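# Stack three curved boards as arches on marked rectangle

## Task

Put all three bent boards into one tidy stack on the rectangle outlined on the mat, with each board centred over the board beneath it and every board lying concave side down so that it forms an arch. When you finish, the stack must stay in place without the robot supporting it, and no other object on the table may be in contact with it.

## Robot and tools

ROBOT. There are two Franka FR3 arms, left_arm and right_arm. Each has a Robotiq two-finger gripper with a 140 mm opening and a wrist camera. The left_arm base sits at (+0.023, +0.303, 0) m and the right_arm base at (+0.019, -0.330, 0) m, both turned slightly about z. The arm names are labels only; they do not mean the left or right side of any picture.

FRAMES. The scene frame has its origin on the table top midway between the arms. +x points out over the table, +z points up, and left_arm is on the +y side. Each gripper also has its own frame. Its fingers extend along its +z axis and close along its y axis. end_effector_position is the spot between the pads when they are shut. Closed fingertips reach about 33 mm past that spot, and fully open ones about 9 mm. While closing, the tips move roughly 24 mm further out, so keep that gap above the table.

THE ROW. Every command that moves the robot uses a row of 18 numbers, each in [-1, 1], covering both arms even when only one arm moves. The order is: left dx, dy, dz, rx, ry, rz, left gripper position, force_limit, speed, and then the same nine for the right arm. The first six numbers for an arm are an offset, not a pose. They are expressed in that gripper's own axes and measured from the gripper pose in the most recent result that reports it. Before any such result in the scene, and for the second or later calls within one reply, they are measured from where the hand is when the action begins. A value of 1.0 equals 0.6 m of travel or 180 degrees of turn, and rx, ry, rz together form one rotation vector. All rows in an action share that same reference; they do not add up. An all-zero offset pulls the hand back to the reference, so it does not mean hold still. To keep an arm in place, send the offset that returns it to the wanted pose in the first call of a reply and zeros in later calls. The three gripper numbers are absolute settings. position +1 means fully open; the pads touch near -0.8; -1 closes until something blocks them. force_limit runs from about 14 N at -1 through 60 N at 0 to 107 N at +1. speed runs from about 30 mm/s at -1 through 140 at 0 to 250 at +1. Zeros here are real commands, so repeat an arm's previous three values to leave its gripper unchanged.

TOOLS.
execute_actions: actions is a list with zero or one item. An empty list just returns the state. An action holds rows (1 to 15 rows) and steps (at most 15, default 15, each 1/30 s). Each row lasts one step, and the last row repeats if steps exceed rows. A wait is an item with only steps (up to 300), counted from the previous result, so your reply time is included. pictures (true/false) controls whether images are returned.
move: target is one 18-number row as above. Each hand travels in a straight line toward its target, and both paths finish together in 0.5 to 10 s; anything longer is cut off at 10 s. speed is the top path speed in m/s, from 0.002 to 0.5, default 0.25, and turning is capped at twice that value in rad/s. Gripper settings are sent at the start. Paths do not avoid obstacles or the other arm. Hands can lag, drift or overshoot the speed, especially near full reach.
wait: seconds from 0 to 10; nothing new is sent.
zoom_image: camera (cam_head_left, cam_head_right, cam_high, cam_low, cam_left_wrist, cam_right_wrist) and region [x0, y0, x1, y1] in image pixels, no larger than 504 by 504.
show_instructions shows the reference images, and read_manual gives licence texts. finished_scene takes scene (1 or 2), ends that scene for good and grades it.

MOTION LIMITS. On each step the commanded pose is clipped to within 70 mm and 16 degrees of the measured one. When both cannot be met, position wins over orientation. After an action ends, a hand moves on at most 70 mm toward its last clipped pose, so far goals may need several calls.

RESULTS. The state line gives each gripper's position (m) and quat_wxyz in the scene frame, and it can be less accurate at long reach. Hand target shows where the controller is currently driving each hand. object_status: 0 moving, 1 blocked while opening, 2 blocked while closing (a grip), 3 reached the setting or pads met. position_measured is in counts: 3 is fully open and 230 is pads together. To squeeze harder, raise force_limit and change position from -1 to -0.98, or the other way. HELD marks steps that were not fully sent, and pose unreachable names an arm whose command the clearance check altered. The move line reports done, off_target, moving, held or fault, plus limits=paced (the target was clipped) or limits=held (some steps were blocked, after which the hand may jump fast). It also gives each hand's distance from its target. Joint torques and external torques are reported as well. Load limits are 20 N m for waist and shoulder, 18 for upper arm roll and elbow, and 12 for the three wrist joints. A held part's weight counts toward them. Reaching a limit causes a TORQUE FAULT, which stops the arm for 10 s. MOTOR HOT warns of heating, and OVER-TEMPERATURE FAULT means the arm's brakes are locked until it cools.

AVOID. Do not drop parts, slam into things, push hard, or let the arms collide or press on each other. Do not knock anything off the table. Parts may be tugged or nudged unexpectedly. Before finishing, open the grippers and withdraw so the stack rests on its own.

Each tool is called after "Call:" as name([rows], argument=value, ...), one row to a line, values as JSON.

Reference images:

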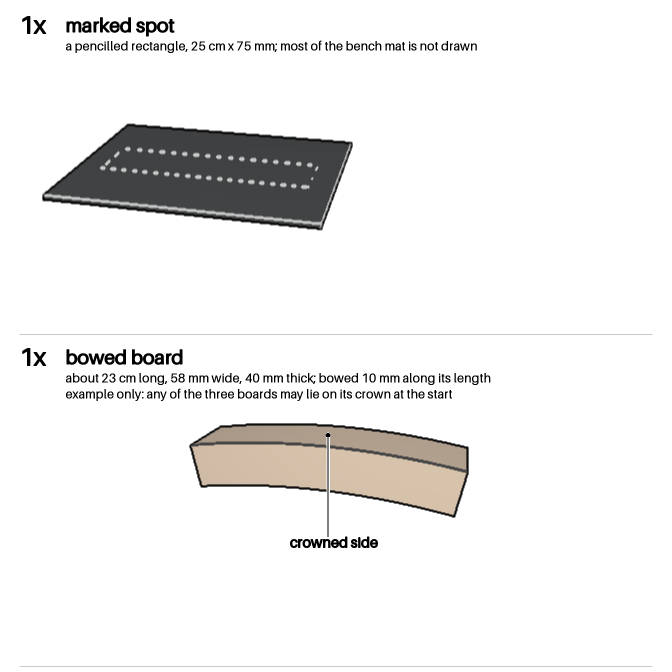

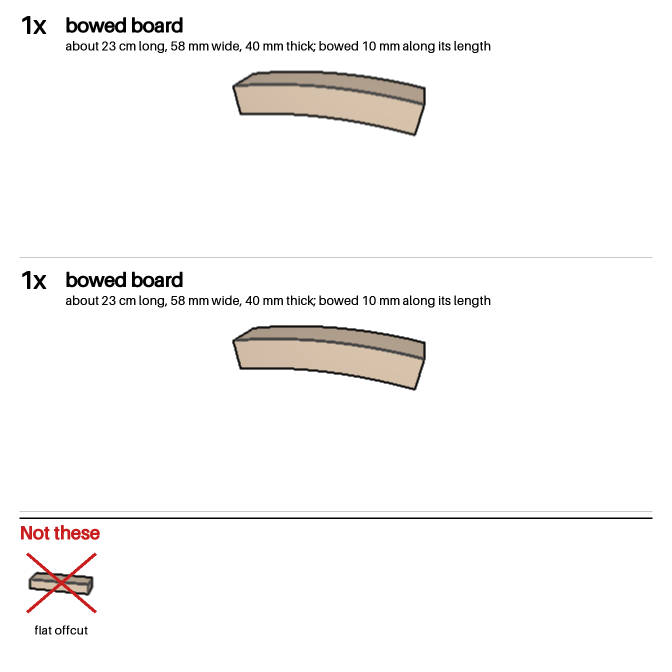

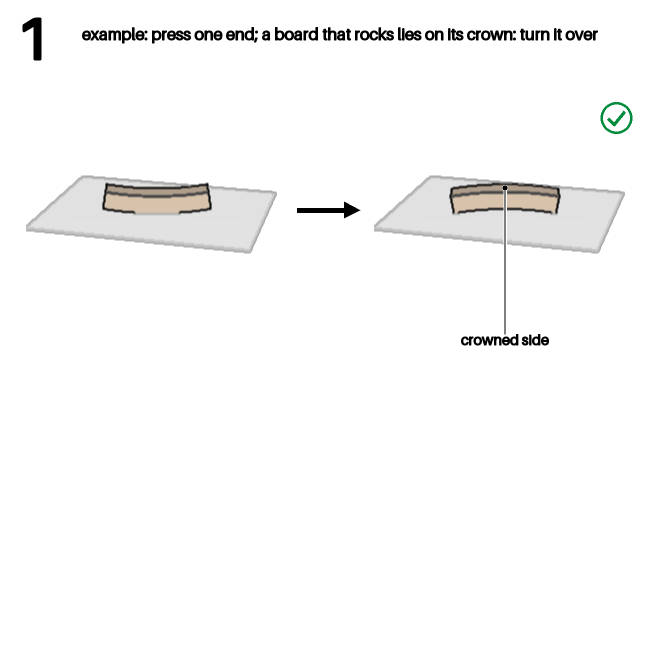

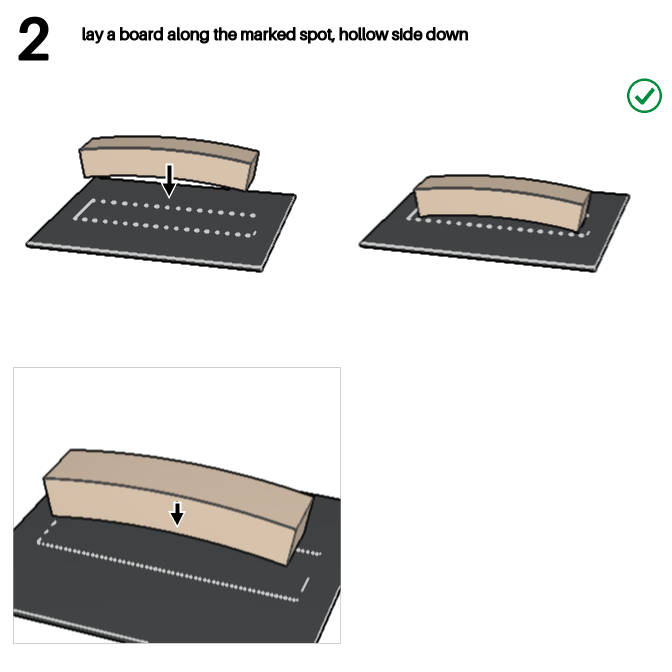

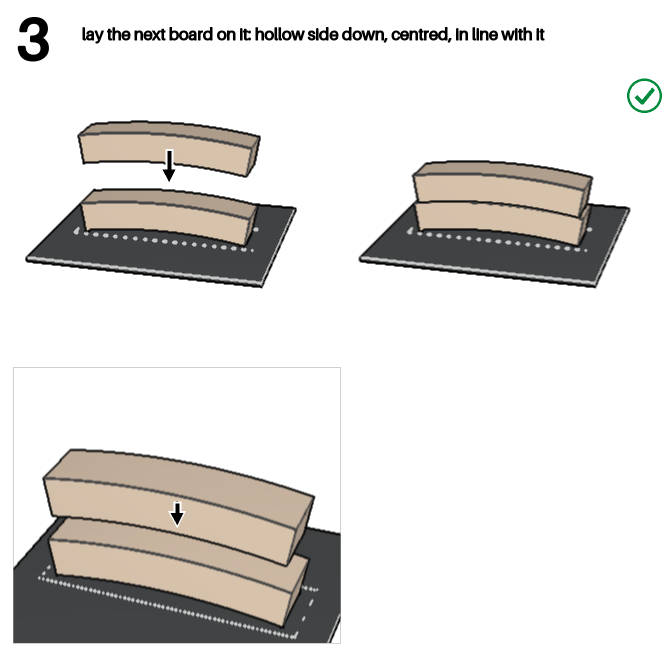

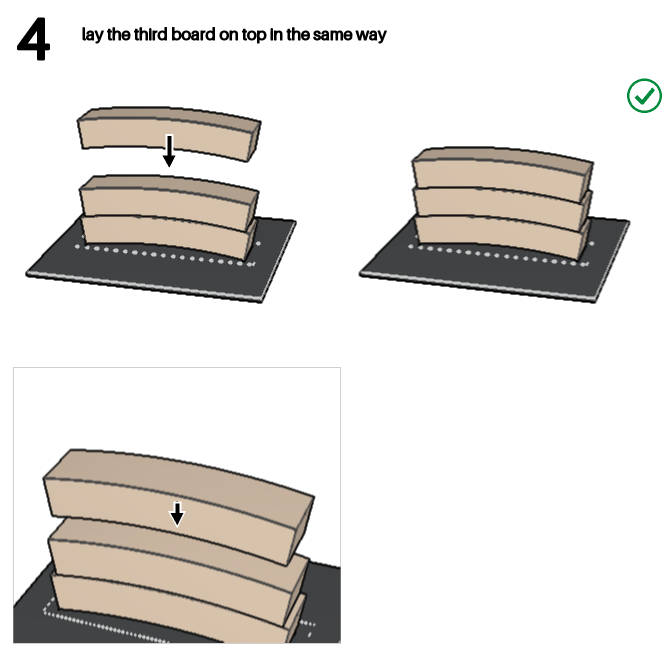

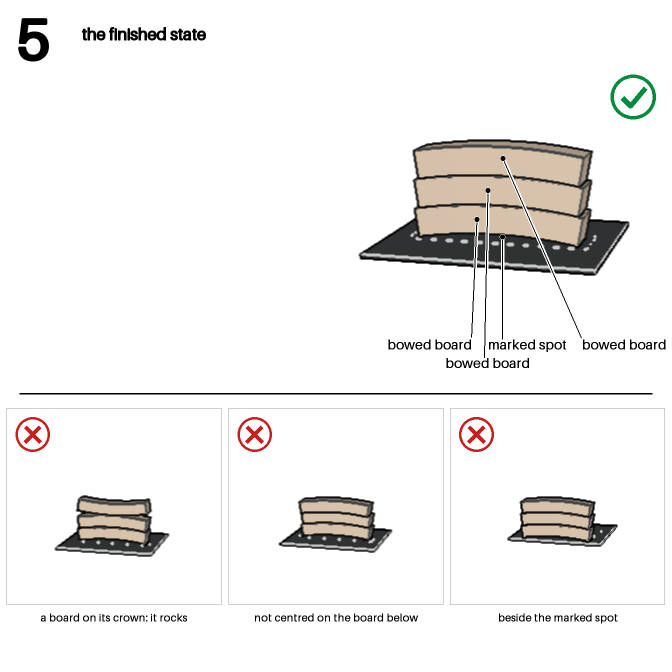

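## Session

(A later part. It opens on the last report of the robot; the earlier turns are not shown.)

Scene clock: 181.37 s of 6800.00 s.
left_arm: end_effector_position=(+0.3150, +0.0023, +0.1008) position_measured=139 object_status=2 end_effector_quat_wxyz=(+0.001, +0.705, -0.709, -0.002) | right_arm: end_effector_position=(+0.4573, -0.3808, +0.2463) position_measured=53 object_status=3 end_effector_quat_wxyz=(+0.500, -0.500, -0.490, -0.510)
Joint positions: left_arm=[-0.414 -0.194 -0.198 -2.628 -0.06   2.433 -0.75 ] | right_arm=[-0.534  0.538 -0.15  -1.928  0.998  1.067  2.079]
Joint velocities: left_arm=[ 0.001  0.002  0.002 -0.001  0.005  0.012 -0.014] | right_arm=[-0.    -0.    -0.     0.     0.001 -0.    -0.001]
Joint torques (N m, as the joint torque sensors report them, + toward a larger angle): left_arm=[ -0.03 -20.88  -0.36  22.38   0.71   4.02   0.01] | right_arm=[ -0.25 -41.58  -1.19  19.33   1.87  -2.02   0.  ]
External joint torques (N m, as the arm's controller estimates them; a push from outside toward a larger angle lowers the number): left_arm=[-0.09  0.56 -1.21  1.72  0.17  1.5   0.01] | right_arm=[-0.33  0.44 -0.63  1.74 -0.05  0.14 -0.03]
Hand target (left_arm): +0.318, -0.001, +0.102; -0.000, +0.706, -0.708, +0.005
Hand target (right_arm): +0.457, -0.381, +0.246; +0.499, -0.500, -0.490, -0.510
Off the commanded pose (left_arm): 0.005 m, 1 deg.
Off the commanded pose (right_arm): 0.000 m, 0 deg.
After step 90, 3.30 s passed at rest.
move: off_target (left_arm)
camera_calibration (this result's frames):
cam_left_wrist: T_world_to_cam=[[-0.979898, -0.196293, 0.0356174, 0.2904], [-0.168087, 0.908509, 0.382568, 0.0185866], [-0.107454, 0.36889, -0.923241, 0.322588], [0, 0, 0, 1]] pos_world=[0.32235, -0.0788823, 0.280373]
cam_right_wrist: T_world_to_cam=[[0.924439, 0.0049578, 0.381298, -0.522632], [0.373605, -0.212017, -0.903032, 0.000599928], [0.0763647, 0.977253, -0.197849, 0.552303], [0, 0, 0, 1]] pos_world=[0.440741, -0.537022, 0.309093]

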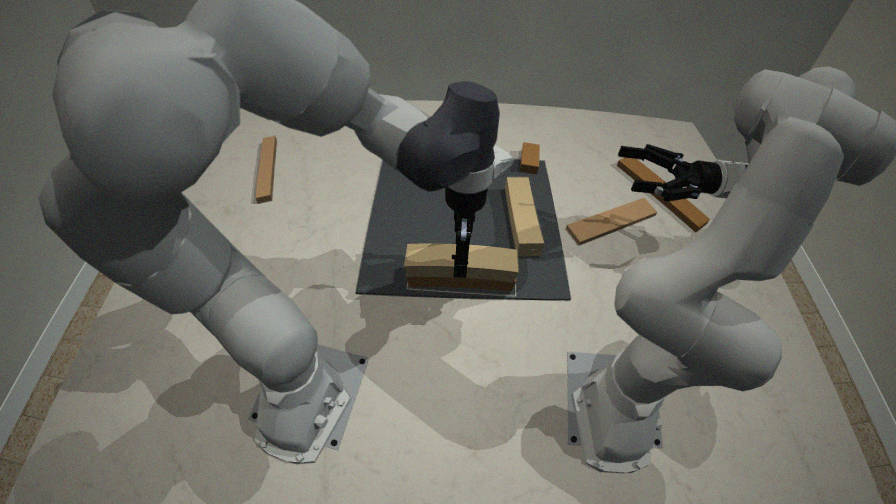

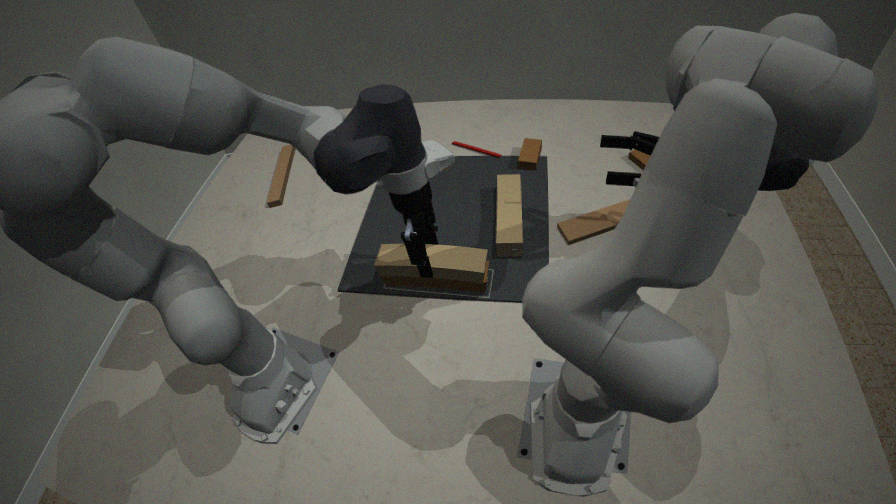

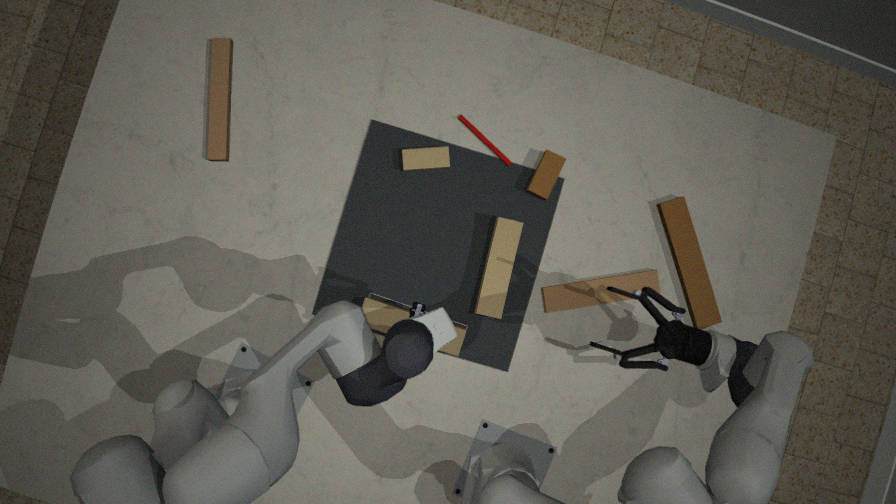

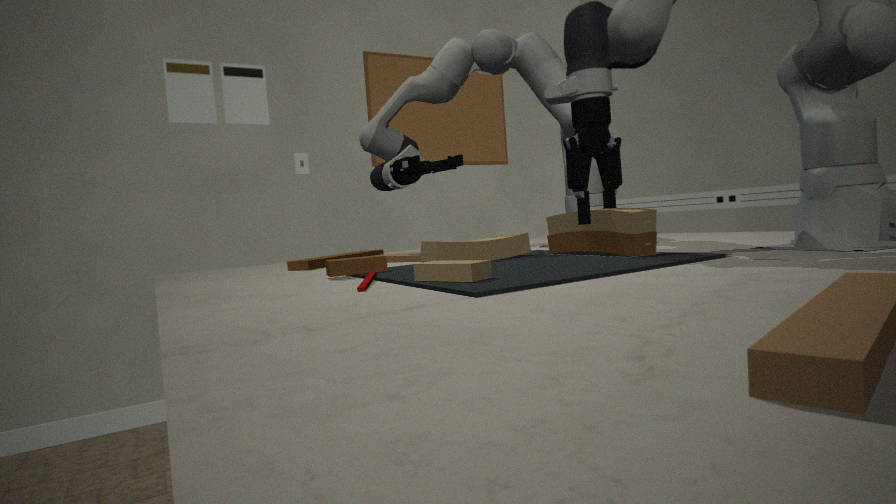

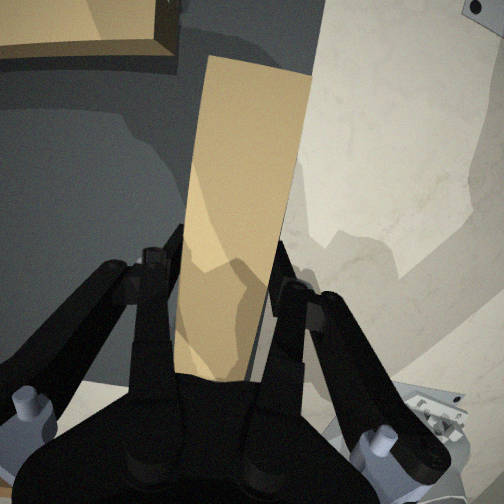

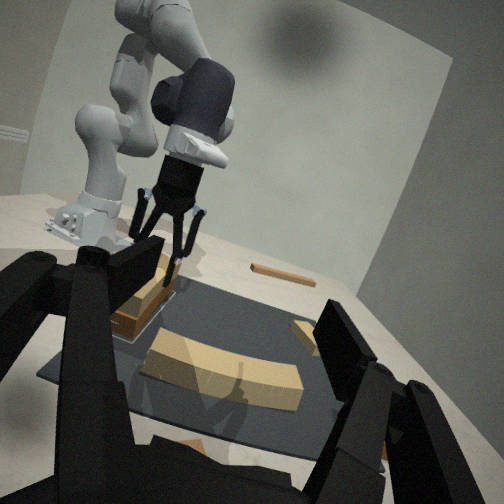

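Call:
execute_actions([
  {"rows":[[0,0,0,0,0,0,0.6,0,0,0,0,0,0,0,0,0.6,0,0]]},
], pictures=false)

Call:
move(target=[0,0,-0.08,0,0,0,0.6,0,0,0,0,0,0,0,0,0.6,0,0])

Call:
move(target=[0.27,-0.318,0.03,0,0,-0.53,0.6,0,0,0,0,0,0,0,0,0.6,0,0], speed=0.4)

Call:
move(target=[0,0,0.07,0,0,0,0.6,0,0,0,0,0,0,0,0,0.6,0,0])

Scene clock: 190.83 s of 6800.00 s.
left_arm: end_effector_position=(+0.3153, +0.0022, +0.1008) position_measured=53 object_status=0 end_effector_quat_wxyz=(+0.000, +0.707, -0.708, -0.001) | right_arm: end_effector_position=(+0.4573, -0.3808, +0.2463) position_measured=53 object_status=3 end_effector_quat_wxyz=(+0.500, -0.500, -0.490, -0.510)
Joint positions: left_arm=[-0.414 -0.194 -0.198 -2.628 -0.06   2.435 -0.754] | right_arm=[-0.534  0.538 -0.15  -1.928  0.998  1.067  2.079]
Joint velocities: left_arm=[-0.002 -0.     0.    -0.002  0.    -0.     0.   ] | right_arm=[ 0.001  0.001 -0.001 -0.     0.     0.    -0.   ]
Joint torques (N m, as the joint torque sensors report them, + toward a larger angle): left_arm=[  0.01 -21.53   1.09  21.98   0.33   2.08   0.29] | right_arm=[  0.14 -41.35  -0.96  19.1    1.91  -2.24   0.01]
External joint torques (N m, as the arm's controller estimates them; a push from outside toward a larger angle lowers the number): left_arm=[ 0.09 -0.22  0.4   1.41 -0.21 -0.42  0.29] | right_arm=[ 0.18  0.56 -0.3   1.58  0.01 -0.1  -0.01]
Hand target (left_arm): +0.315, +0.002, +0.101; +0.001, +0.705, -0.709, -0.002
Hand target (right_arm): +0.457, -0.381, +0.246; +0.500, -0.500, -0.490, -0.510
Off the commanded pose (left_arm): 0.000 m, 0 deg.
Off the commanded pose (right_arm): 0.000 m, 0 deg.
Steps of this call (steps 1 to 90: nothing new was sent; then 5.97 s passed at rest; steps 91 to 105: all 15 steps of this action). Readings (end_effector_position | what the end effector reports):
91: left_arm (+0.3154, +0.0021, +0.1008) | right_arm (+0.4573, -0.3808, +0.2463) | left_arm position_measured=139 object_status=0 | right_arm position_measured=53 object_status=3
92: left_arm (+0.3153, +0.0021, +0.1007) | right_arm (+0.4573, -0.3808, +0.2463) | left_arm position_measured=139 object_status=0 | right_arm position_measured=53 object_status=3
94: left_arm (+0.3153, +0.0021, +0.1008) | right_arm (+0.4573, -0.3808, +0.2463) | left_arm position_measured=118 object_status=0 | right_arm position_measured=53 object_status=3
98: left_arm (+0.3153, +0.0022, +0.1008) | right_arm (+0.4573, -0.3808, +0.2463) | left_arm position_measured=88 object_status=0 | right_arm position_measured=53 object_status=3
105: the state above

Scene clock: 192.10 s of 6800.00 s.
left_arm: end_effector_position=(+0.3158, +0.0012, +0.1483) position_measured=53 object_status=3 end_effector_quat_wxyz=(+0.000, +0.708, -0.706, +0.001) | right_arm: end_effector_position=(+0.4573, -0.3808, +0.2463) position_measured=53 object_status=3 end_effector_quat_wxyz=(+0.500, -0.500, -0.490, -0.510)
Joint positions: left_arm=[-0.414 -0.291 -0.194 -2.58  -0.074  2.294 -0.746] | right_arm=[-0.534  0.538 -0.15  -1.928  0.998  1.067  2.079]
Joint velocities: left_arm=[-0.001  0.    -0.001  0.    -0.001 -0.011  0.003] | right_arm=[-0.     0.002  0.     0.001  0.001 -0.    -0.001]
Joint torques (N m, as the joint torque sensors report them, + toward a larger angle): left_arm=[ -0.69 -20.68   1.81  24.04  -0.06   1.71   0.39] | right_arm=[ -0.23 -41.09  -0.94  19.13   1.89  -2.18   0.01]
External joint torques (N m, as the arm's controller estimates them; a push from outside toward a larger angle lowers the number): left_arm=[-0.67 -1.13  0.68  1.87 -0.68 -0.81  0.39] | right_arm=[-0.15  0.79 -0.25  1.6  -0.02 -0.04 -0.02]
Hand target (left_arm): +0.315, +0.002, +0.149; +0.001, +0.706, -0.708, -0.001
Hand target (right_arm): +0.457, -0.381, +0.246; +0.500, -0.500, -0.490, -0.510
Off the commanded pose (left_arm): 0.001 m, 0 deg.
Off the commanded pose (right_arm): 0.000 m, 0 deg.
move: done
camera_calibration (this result's frames):
cam_left_wrist: T_world_to_cam=[[-0.978653, -0.202991, 0.0321412, 0.28943], [-0.175935, 0.908305, 0.379511, 0.0045256], [-0.106231, 0.365755, -0.924629, 0.366876], [0, 0, 0, 1]] pos_world=[0.323022, -0.0795455, 0.328203]
cam_right_wrist: T_world_to_cam=[[0.924439, 0.00495777, 0.381298, -0.522632], [0.373605, -0.212017, -0.903032, 0.000599907], [0.0763648, 0.977253, -0.197849, 0.552303], [0, 0, 0, 1]] pos_world=[0.440741, -0.537022, 0.309093]

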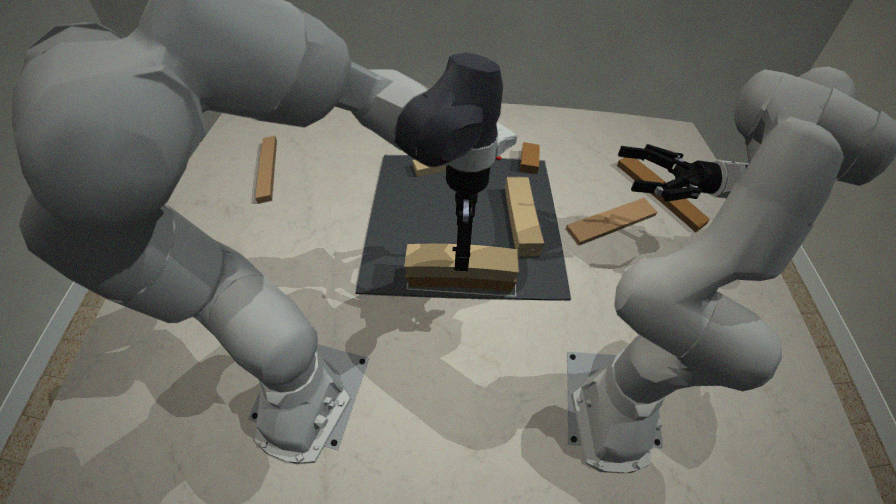

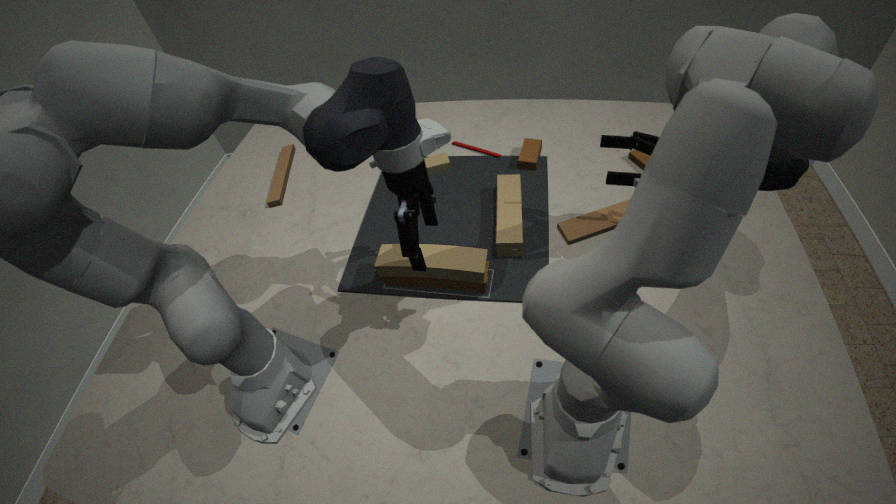

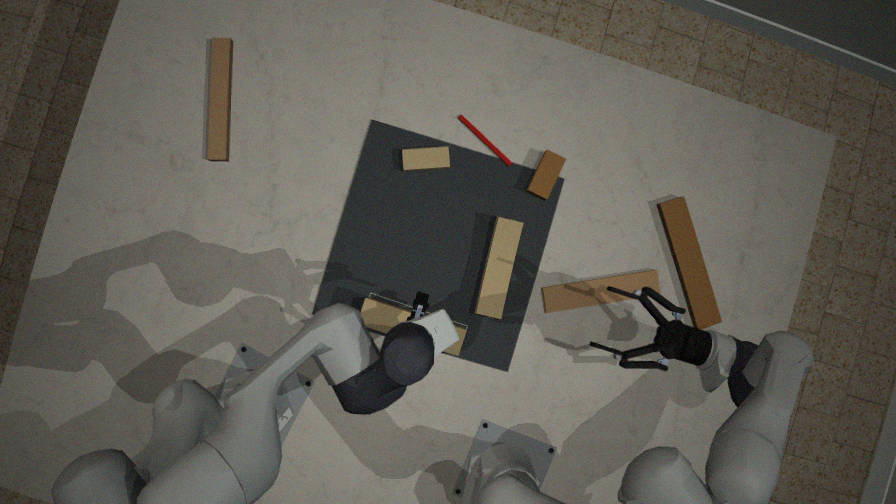

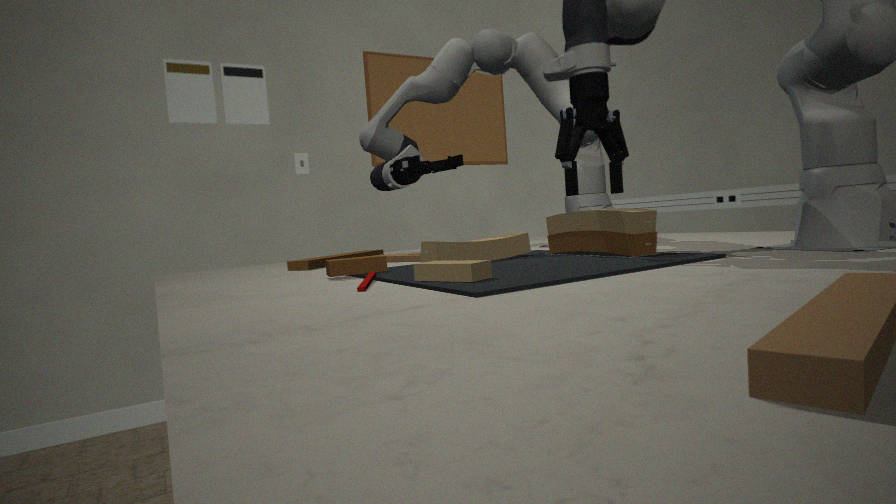

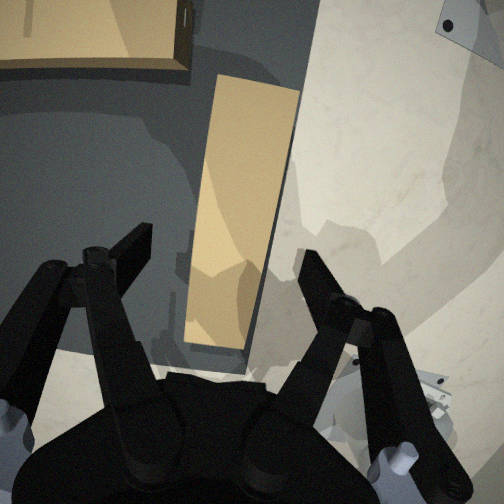

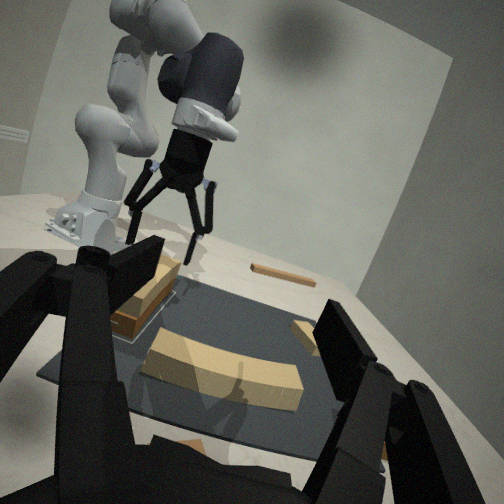

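Scene clock: 195.40 s of 6800.00 s.
left_arm: end_effector_position=(+0.5073, -0.1616, +0.1321) position_measured=53 object_status=3 end_effector_quat_wxyz=(+0.002, +0.999, +0.040, +0.002) | right_arm: end_effector_position=(+0.4573, -0.3808, +0.2463) position_measured=53 object_status=3 end_effector_quat_wxyz=(+0.500, -0.500, -0.490, -0.510)
Joint positions: left_arm=[-0.618  0.45   0.053 -1.675 -0.028  2.129 -2.399] | right_arm=[-0.534  0.538 -0.15  -1.928  0.998  1.067  2.079]
Joint velocities: left_arm=[-0.     0.001  0.001  0.     0.    -0.002 -0.027] | right_arm=[-0.001  0.     0.001 -0.001 -0.     0.    -0.001]
Joint torques (N m, as the joint torque sensors report them, + toward a larger angle): left_arm=[ -1.11 -44.93   2.06  26.29   0.2    1.72  -0.19] | right_arm=[  0.61 -41.34  -1.63  19.18   1.96  -2.26   0.02]
External joint torques (N m, as the arm's controller estimates them; a push from outside toward a larger angle lowers the number): left_arm=[-1.24  0.49  0.79  2.76 -0.58 -0.78 -0.19] | right_arm=[ 0.63  0.69 -0.97  1.61  0.05 -0.1  -0.01]
Hand target (left_arm): +0.506, -0.162, +0.132; +0.001, +0.999, +0.047, +0.000
Hand target (right_arm): +0.457, -0.381, +0.246; +0.500, -0.500, -0.490, -0.510
Off the commanded pose (left_arm): 0.002 m, 1 deg.
Off the commanded pose (right_arm): 0.000 m, 0 deg.
move: done; limits=paced
camera_calibration (this result's frames):
cam_left_wrist: T_world_to_cam=[[0.279108, -0.95953, 0.0374313, -0.316732], [-0.89265, -0.244892, 0.378423, 0.369547], [-0.353942, -0.139034, -0.924875, 0.475791], [0, 0, 0, 1]] pos_world=[0.586681, -0.147263, 0.312058]
cam_right_wrist: T_world_to_cam=[[0.924439, 0.00495755, 0.381298, -0.522632], [0.373606, -0.212017, -0.903032, 0.000599886], [0.076365, 0.977253, -0.197849, 0.552303], [0, 0, 0, 1]] pos_world=[0.440741, -0.537022, 0.309093]

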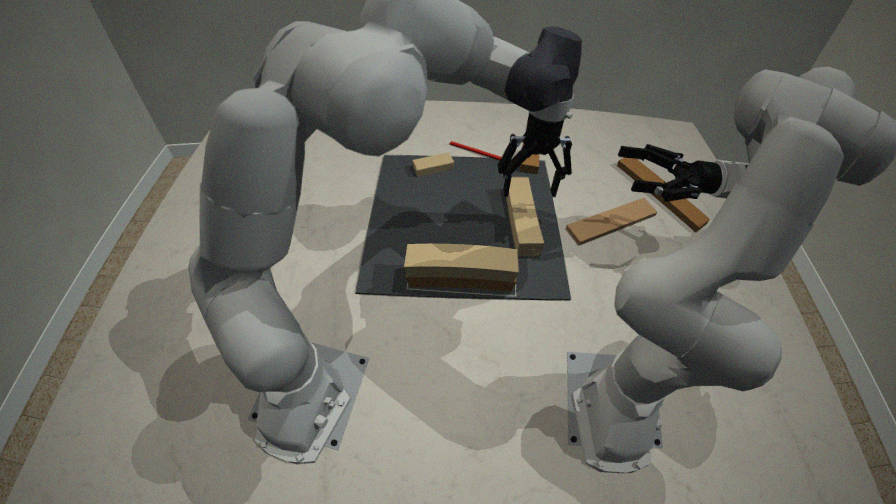

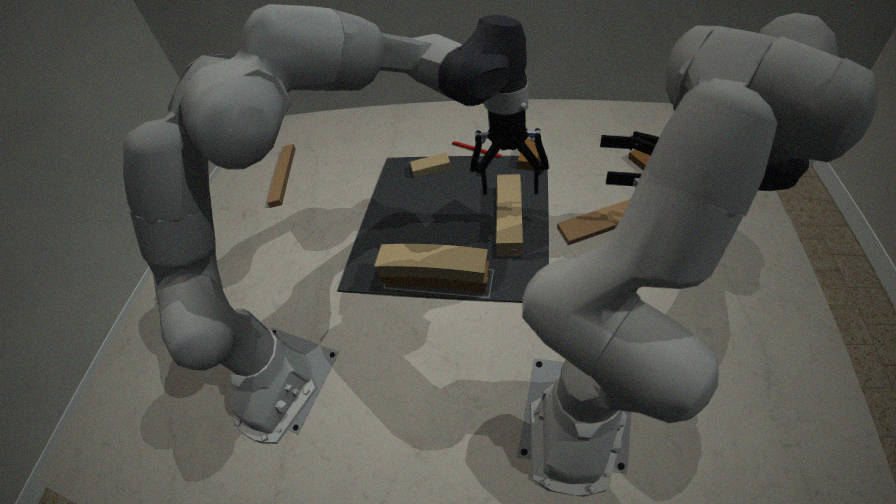

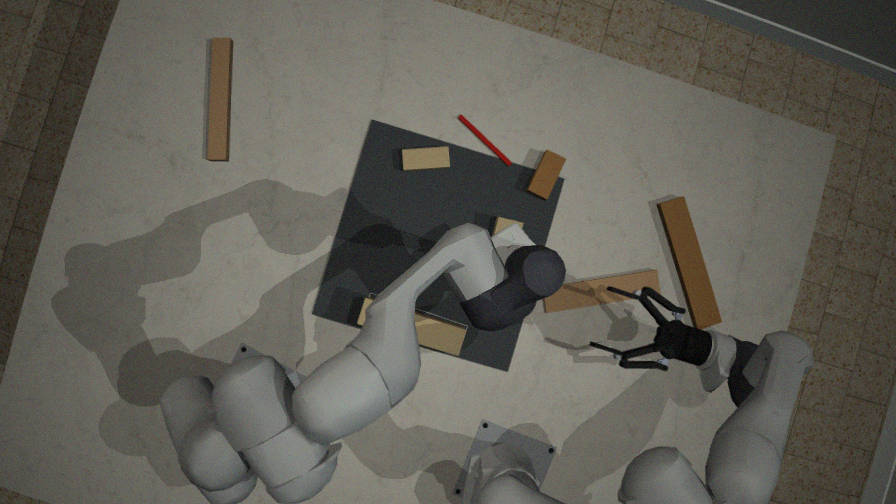

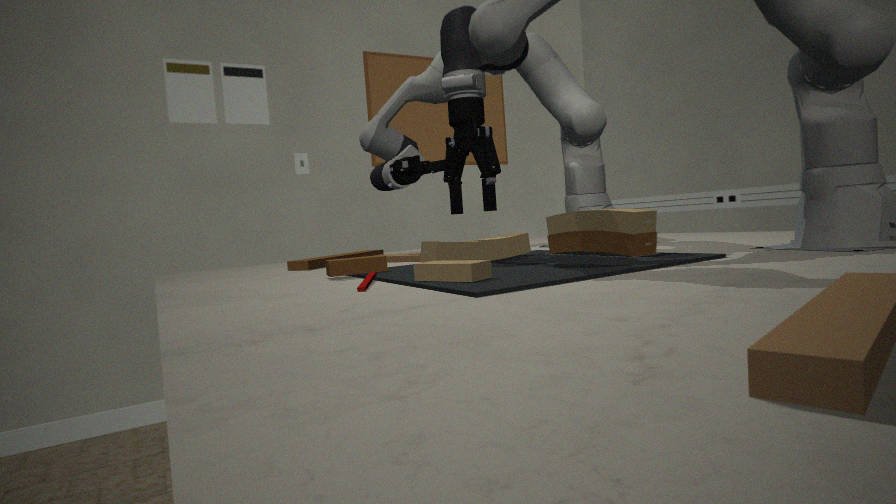

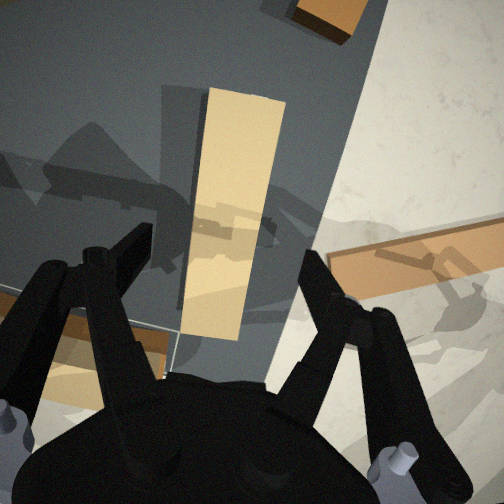

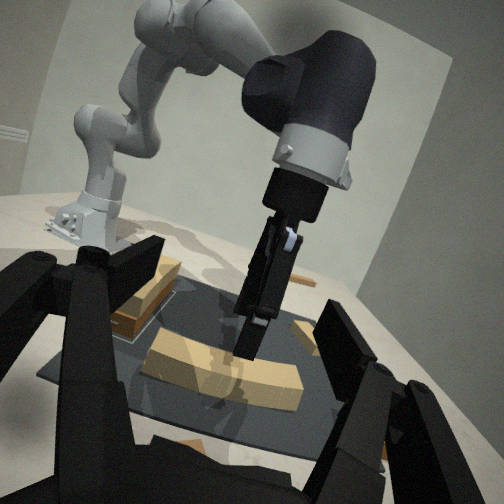

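Scene clock: 196.33 s of 6800.00 s.
left_arm: end_effector_position=(+0.5067, -0.1596, +0.0890) position_measured=53 object_status=3 end_effector_quat_wxyz=(-0.001, +0.999, +0.041, +0.000) | right_arm: end_effector_position=(+0.4573, -0.3808, +0.2463) position_measured=53 object_status=3 end_effector_quat_wxyz=(+0.500, -0.500, -0.490, -0.510)
Joint positions: left_arm=[-0.618  0.503  0.053 -1.707 -0.029  2.208 -2.4  ] | right_arm=[-0.534  0.538 -0.15  -1.928  0.998  1.067  2.079]
Joint velocities: left_arm=[-0.     0.001  0.    -0.     0.     0.009  0.002] | right_arm=[-0.     0.002  0.     0.001  0.001 -0.    -0.002]
Joint torques (N m, as the joint torque sensors report them, + toward a larger angle): left_arm=[  0.72 -46.84   1.01  24.78   0.1    2.89   0.2 ] | right_arm=[  0.21 -41.22  -0.88  19.54   1.86  -2.28   0.05]
External joint torques (N m, as the arm's controller estimates them; a push from outside toward a larger angle lowers the number): left_arm=[ 0.77 -0.66 -0.29  1.9  -0.64  0.43  0.2 ] | right_arm=[ 0.18  0.7  -0.27  2.   -0.06 -0.13  0.02]
Hand target (left_arm): +0.508, -0.161, +0.090; +0.002, +0.999, +0.041, +0.002
Hand target (right_arm): +0.457, -0.381, +0.246; +0.500, -0.500, -0.490, -0.510
Off the commanded pose (left_arm): 0.003 m, 0 deg.
Off the commanded pose (right_arm): 0.000 m, 0 deg.
move: done
camera_calibration (this result's frames):
cam_left_wrist: T_world_to_cam=[[0.280709, -0.959316, 0.0302379, -0.31318], [-0.891139, -0.2488, 0.379433, 0.384349], [-0.356473, -0.133457, -0.924725, 0.438168], [0, 0, 0, 1]] pos_world=[0.586616, -0.146336, 0.26882]
cam_right_wrist: T_world_to_cam=[[0.924439, 0.00495771, 0.381298, -0.522632], [0.373606, -0.212017, -0.903032, 0.000599818], [0.0763649, 0.977253, -0.197849, 0.552303], [0, 0, 0, 1]] pos_world=[0.440741, -0.537022, 0.309093]

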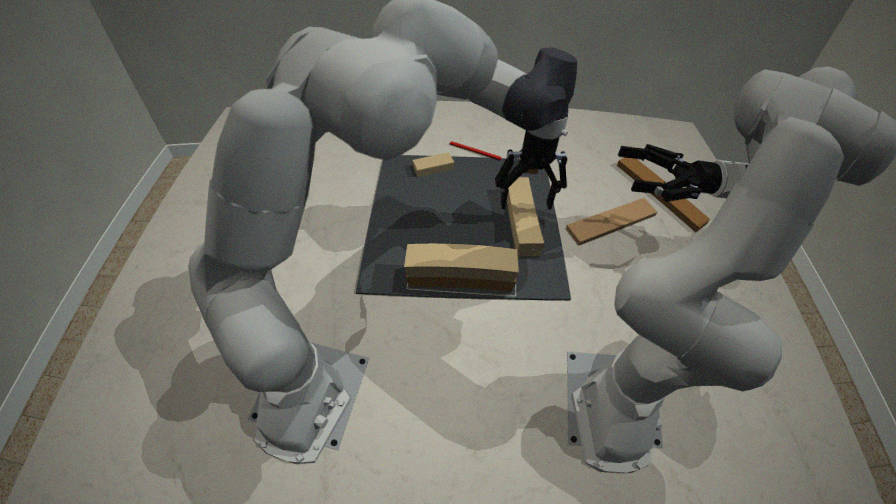

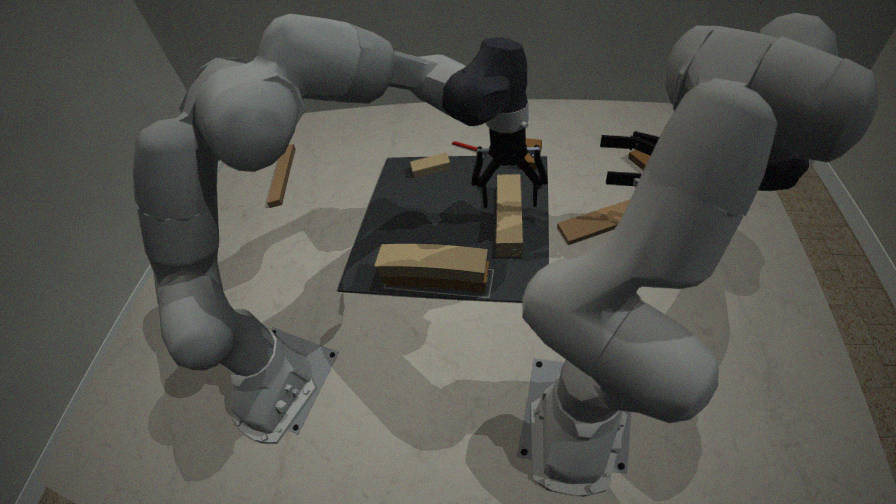

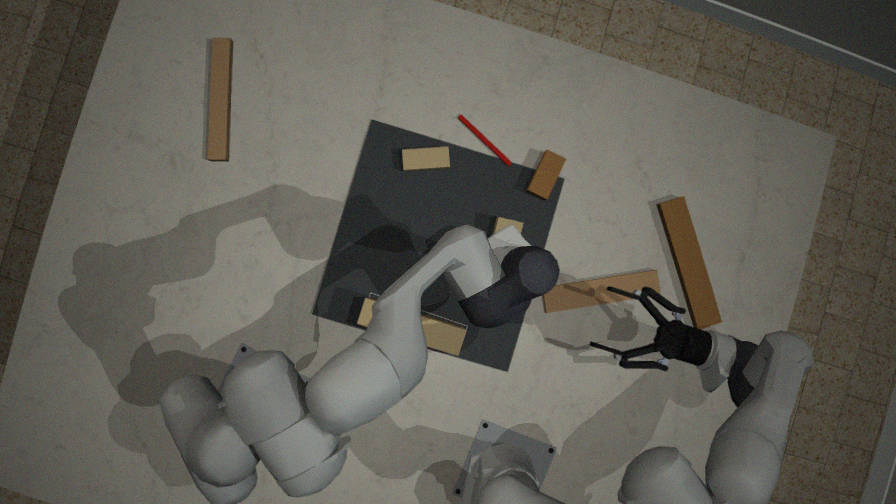

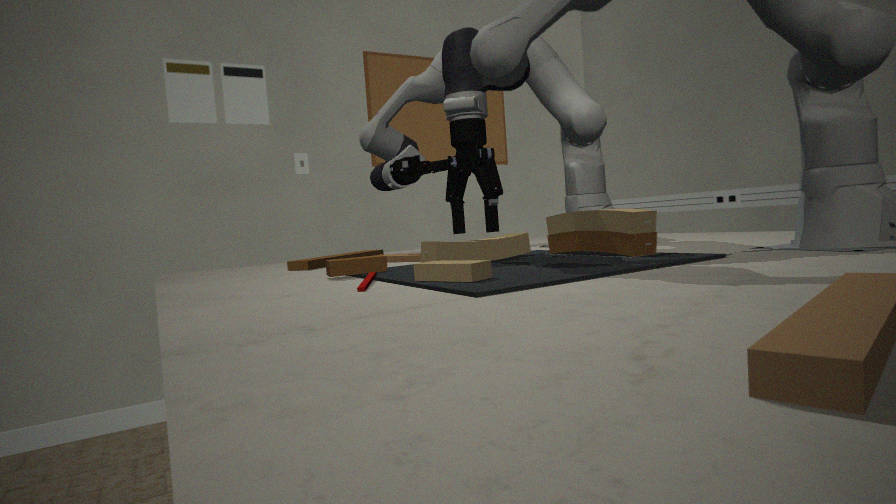

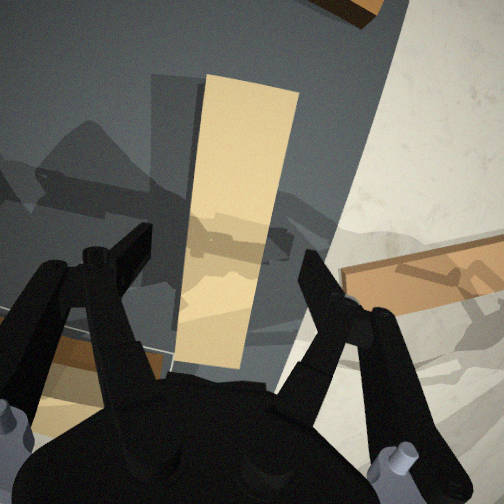

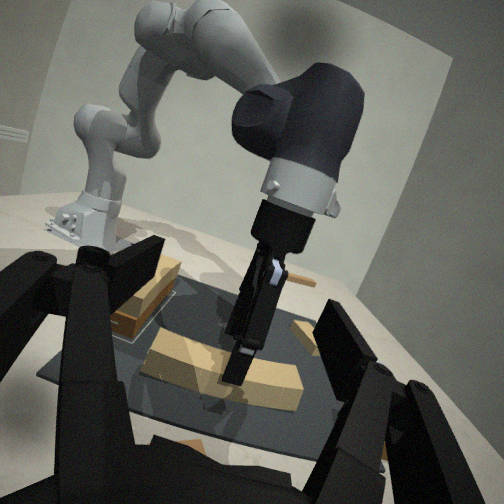

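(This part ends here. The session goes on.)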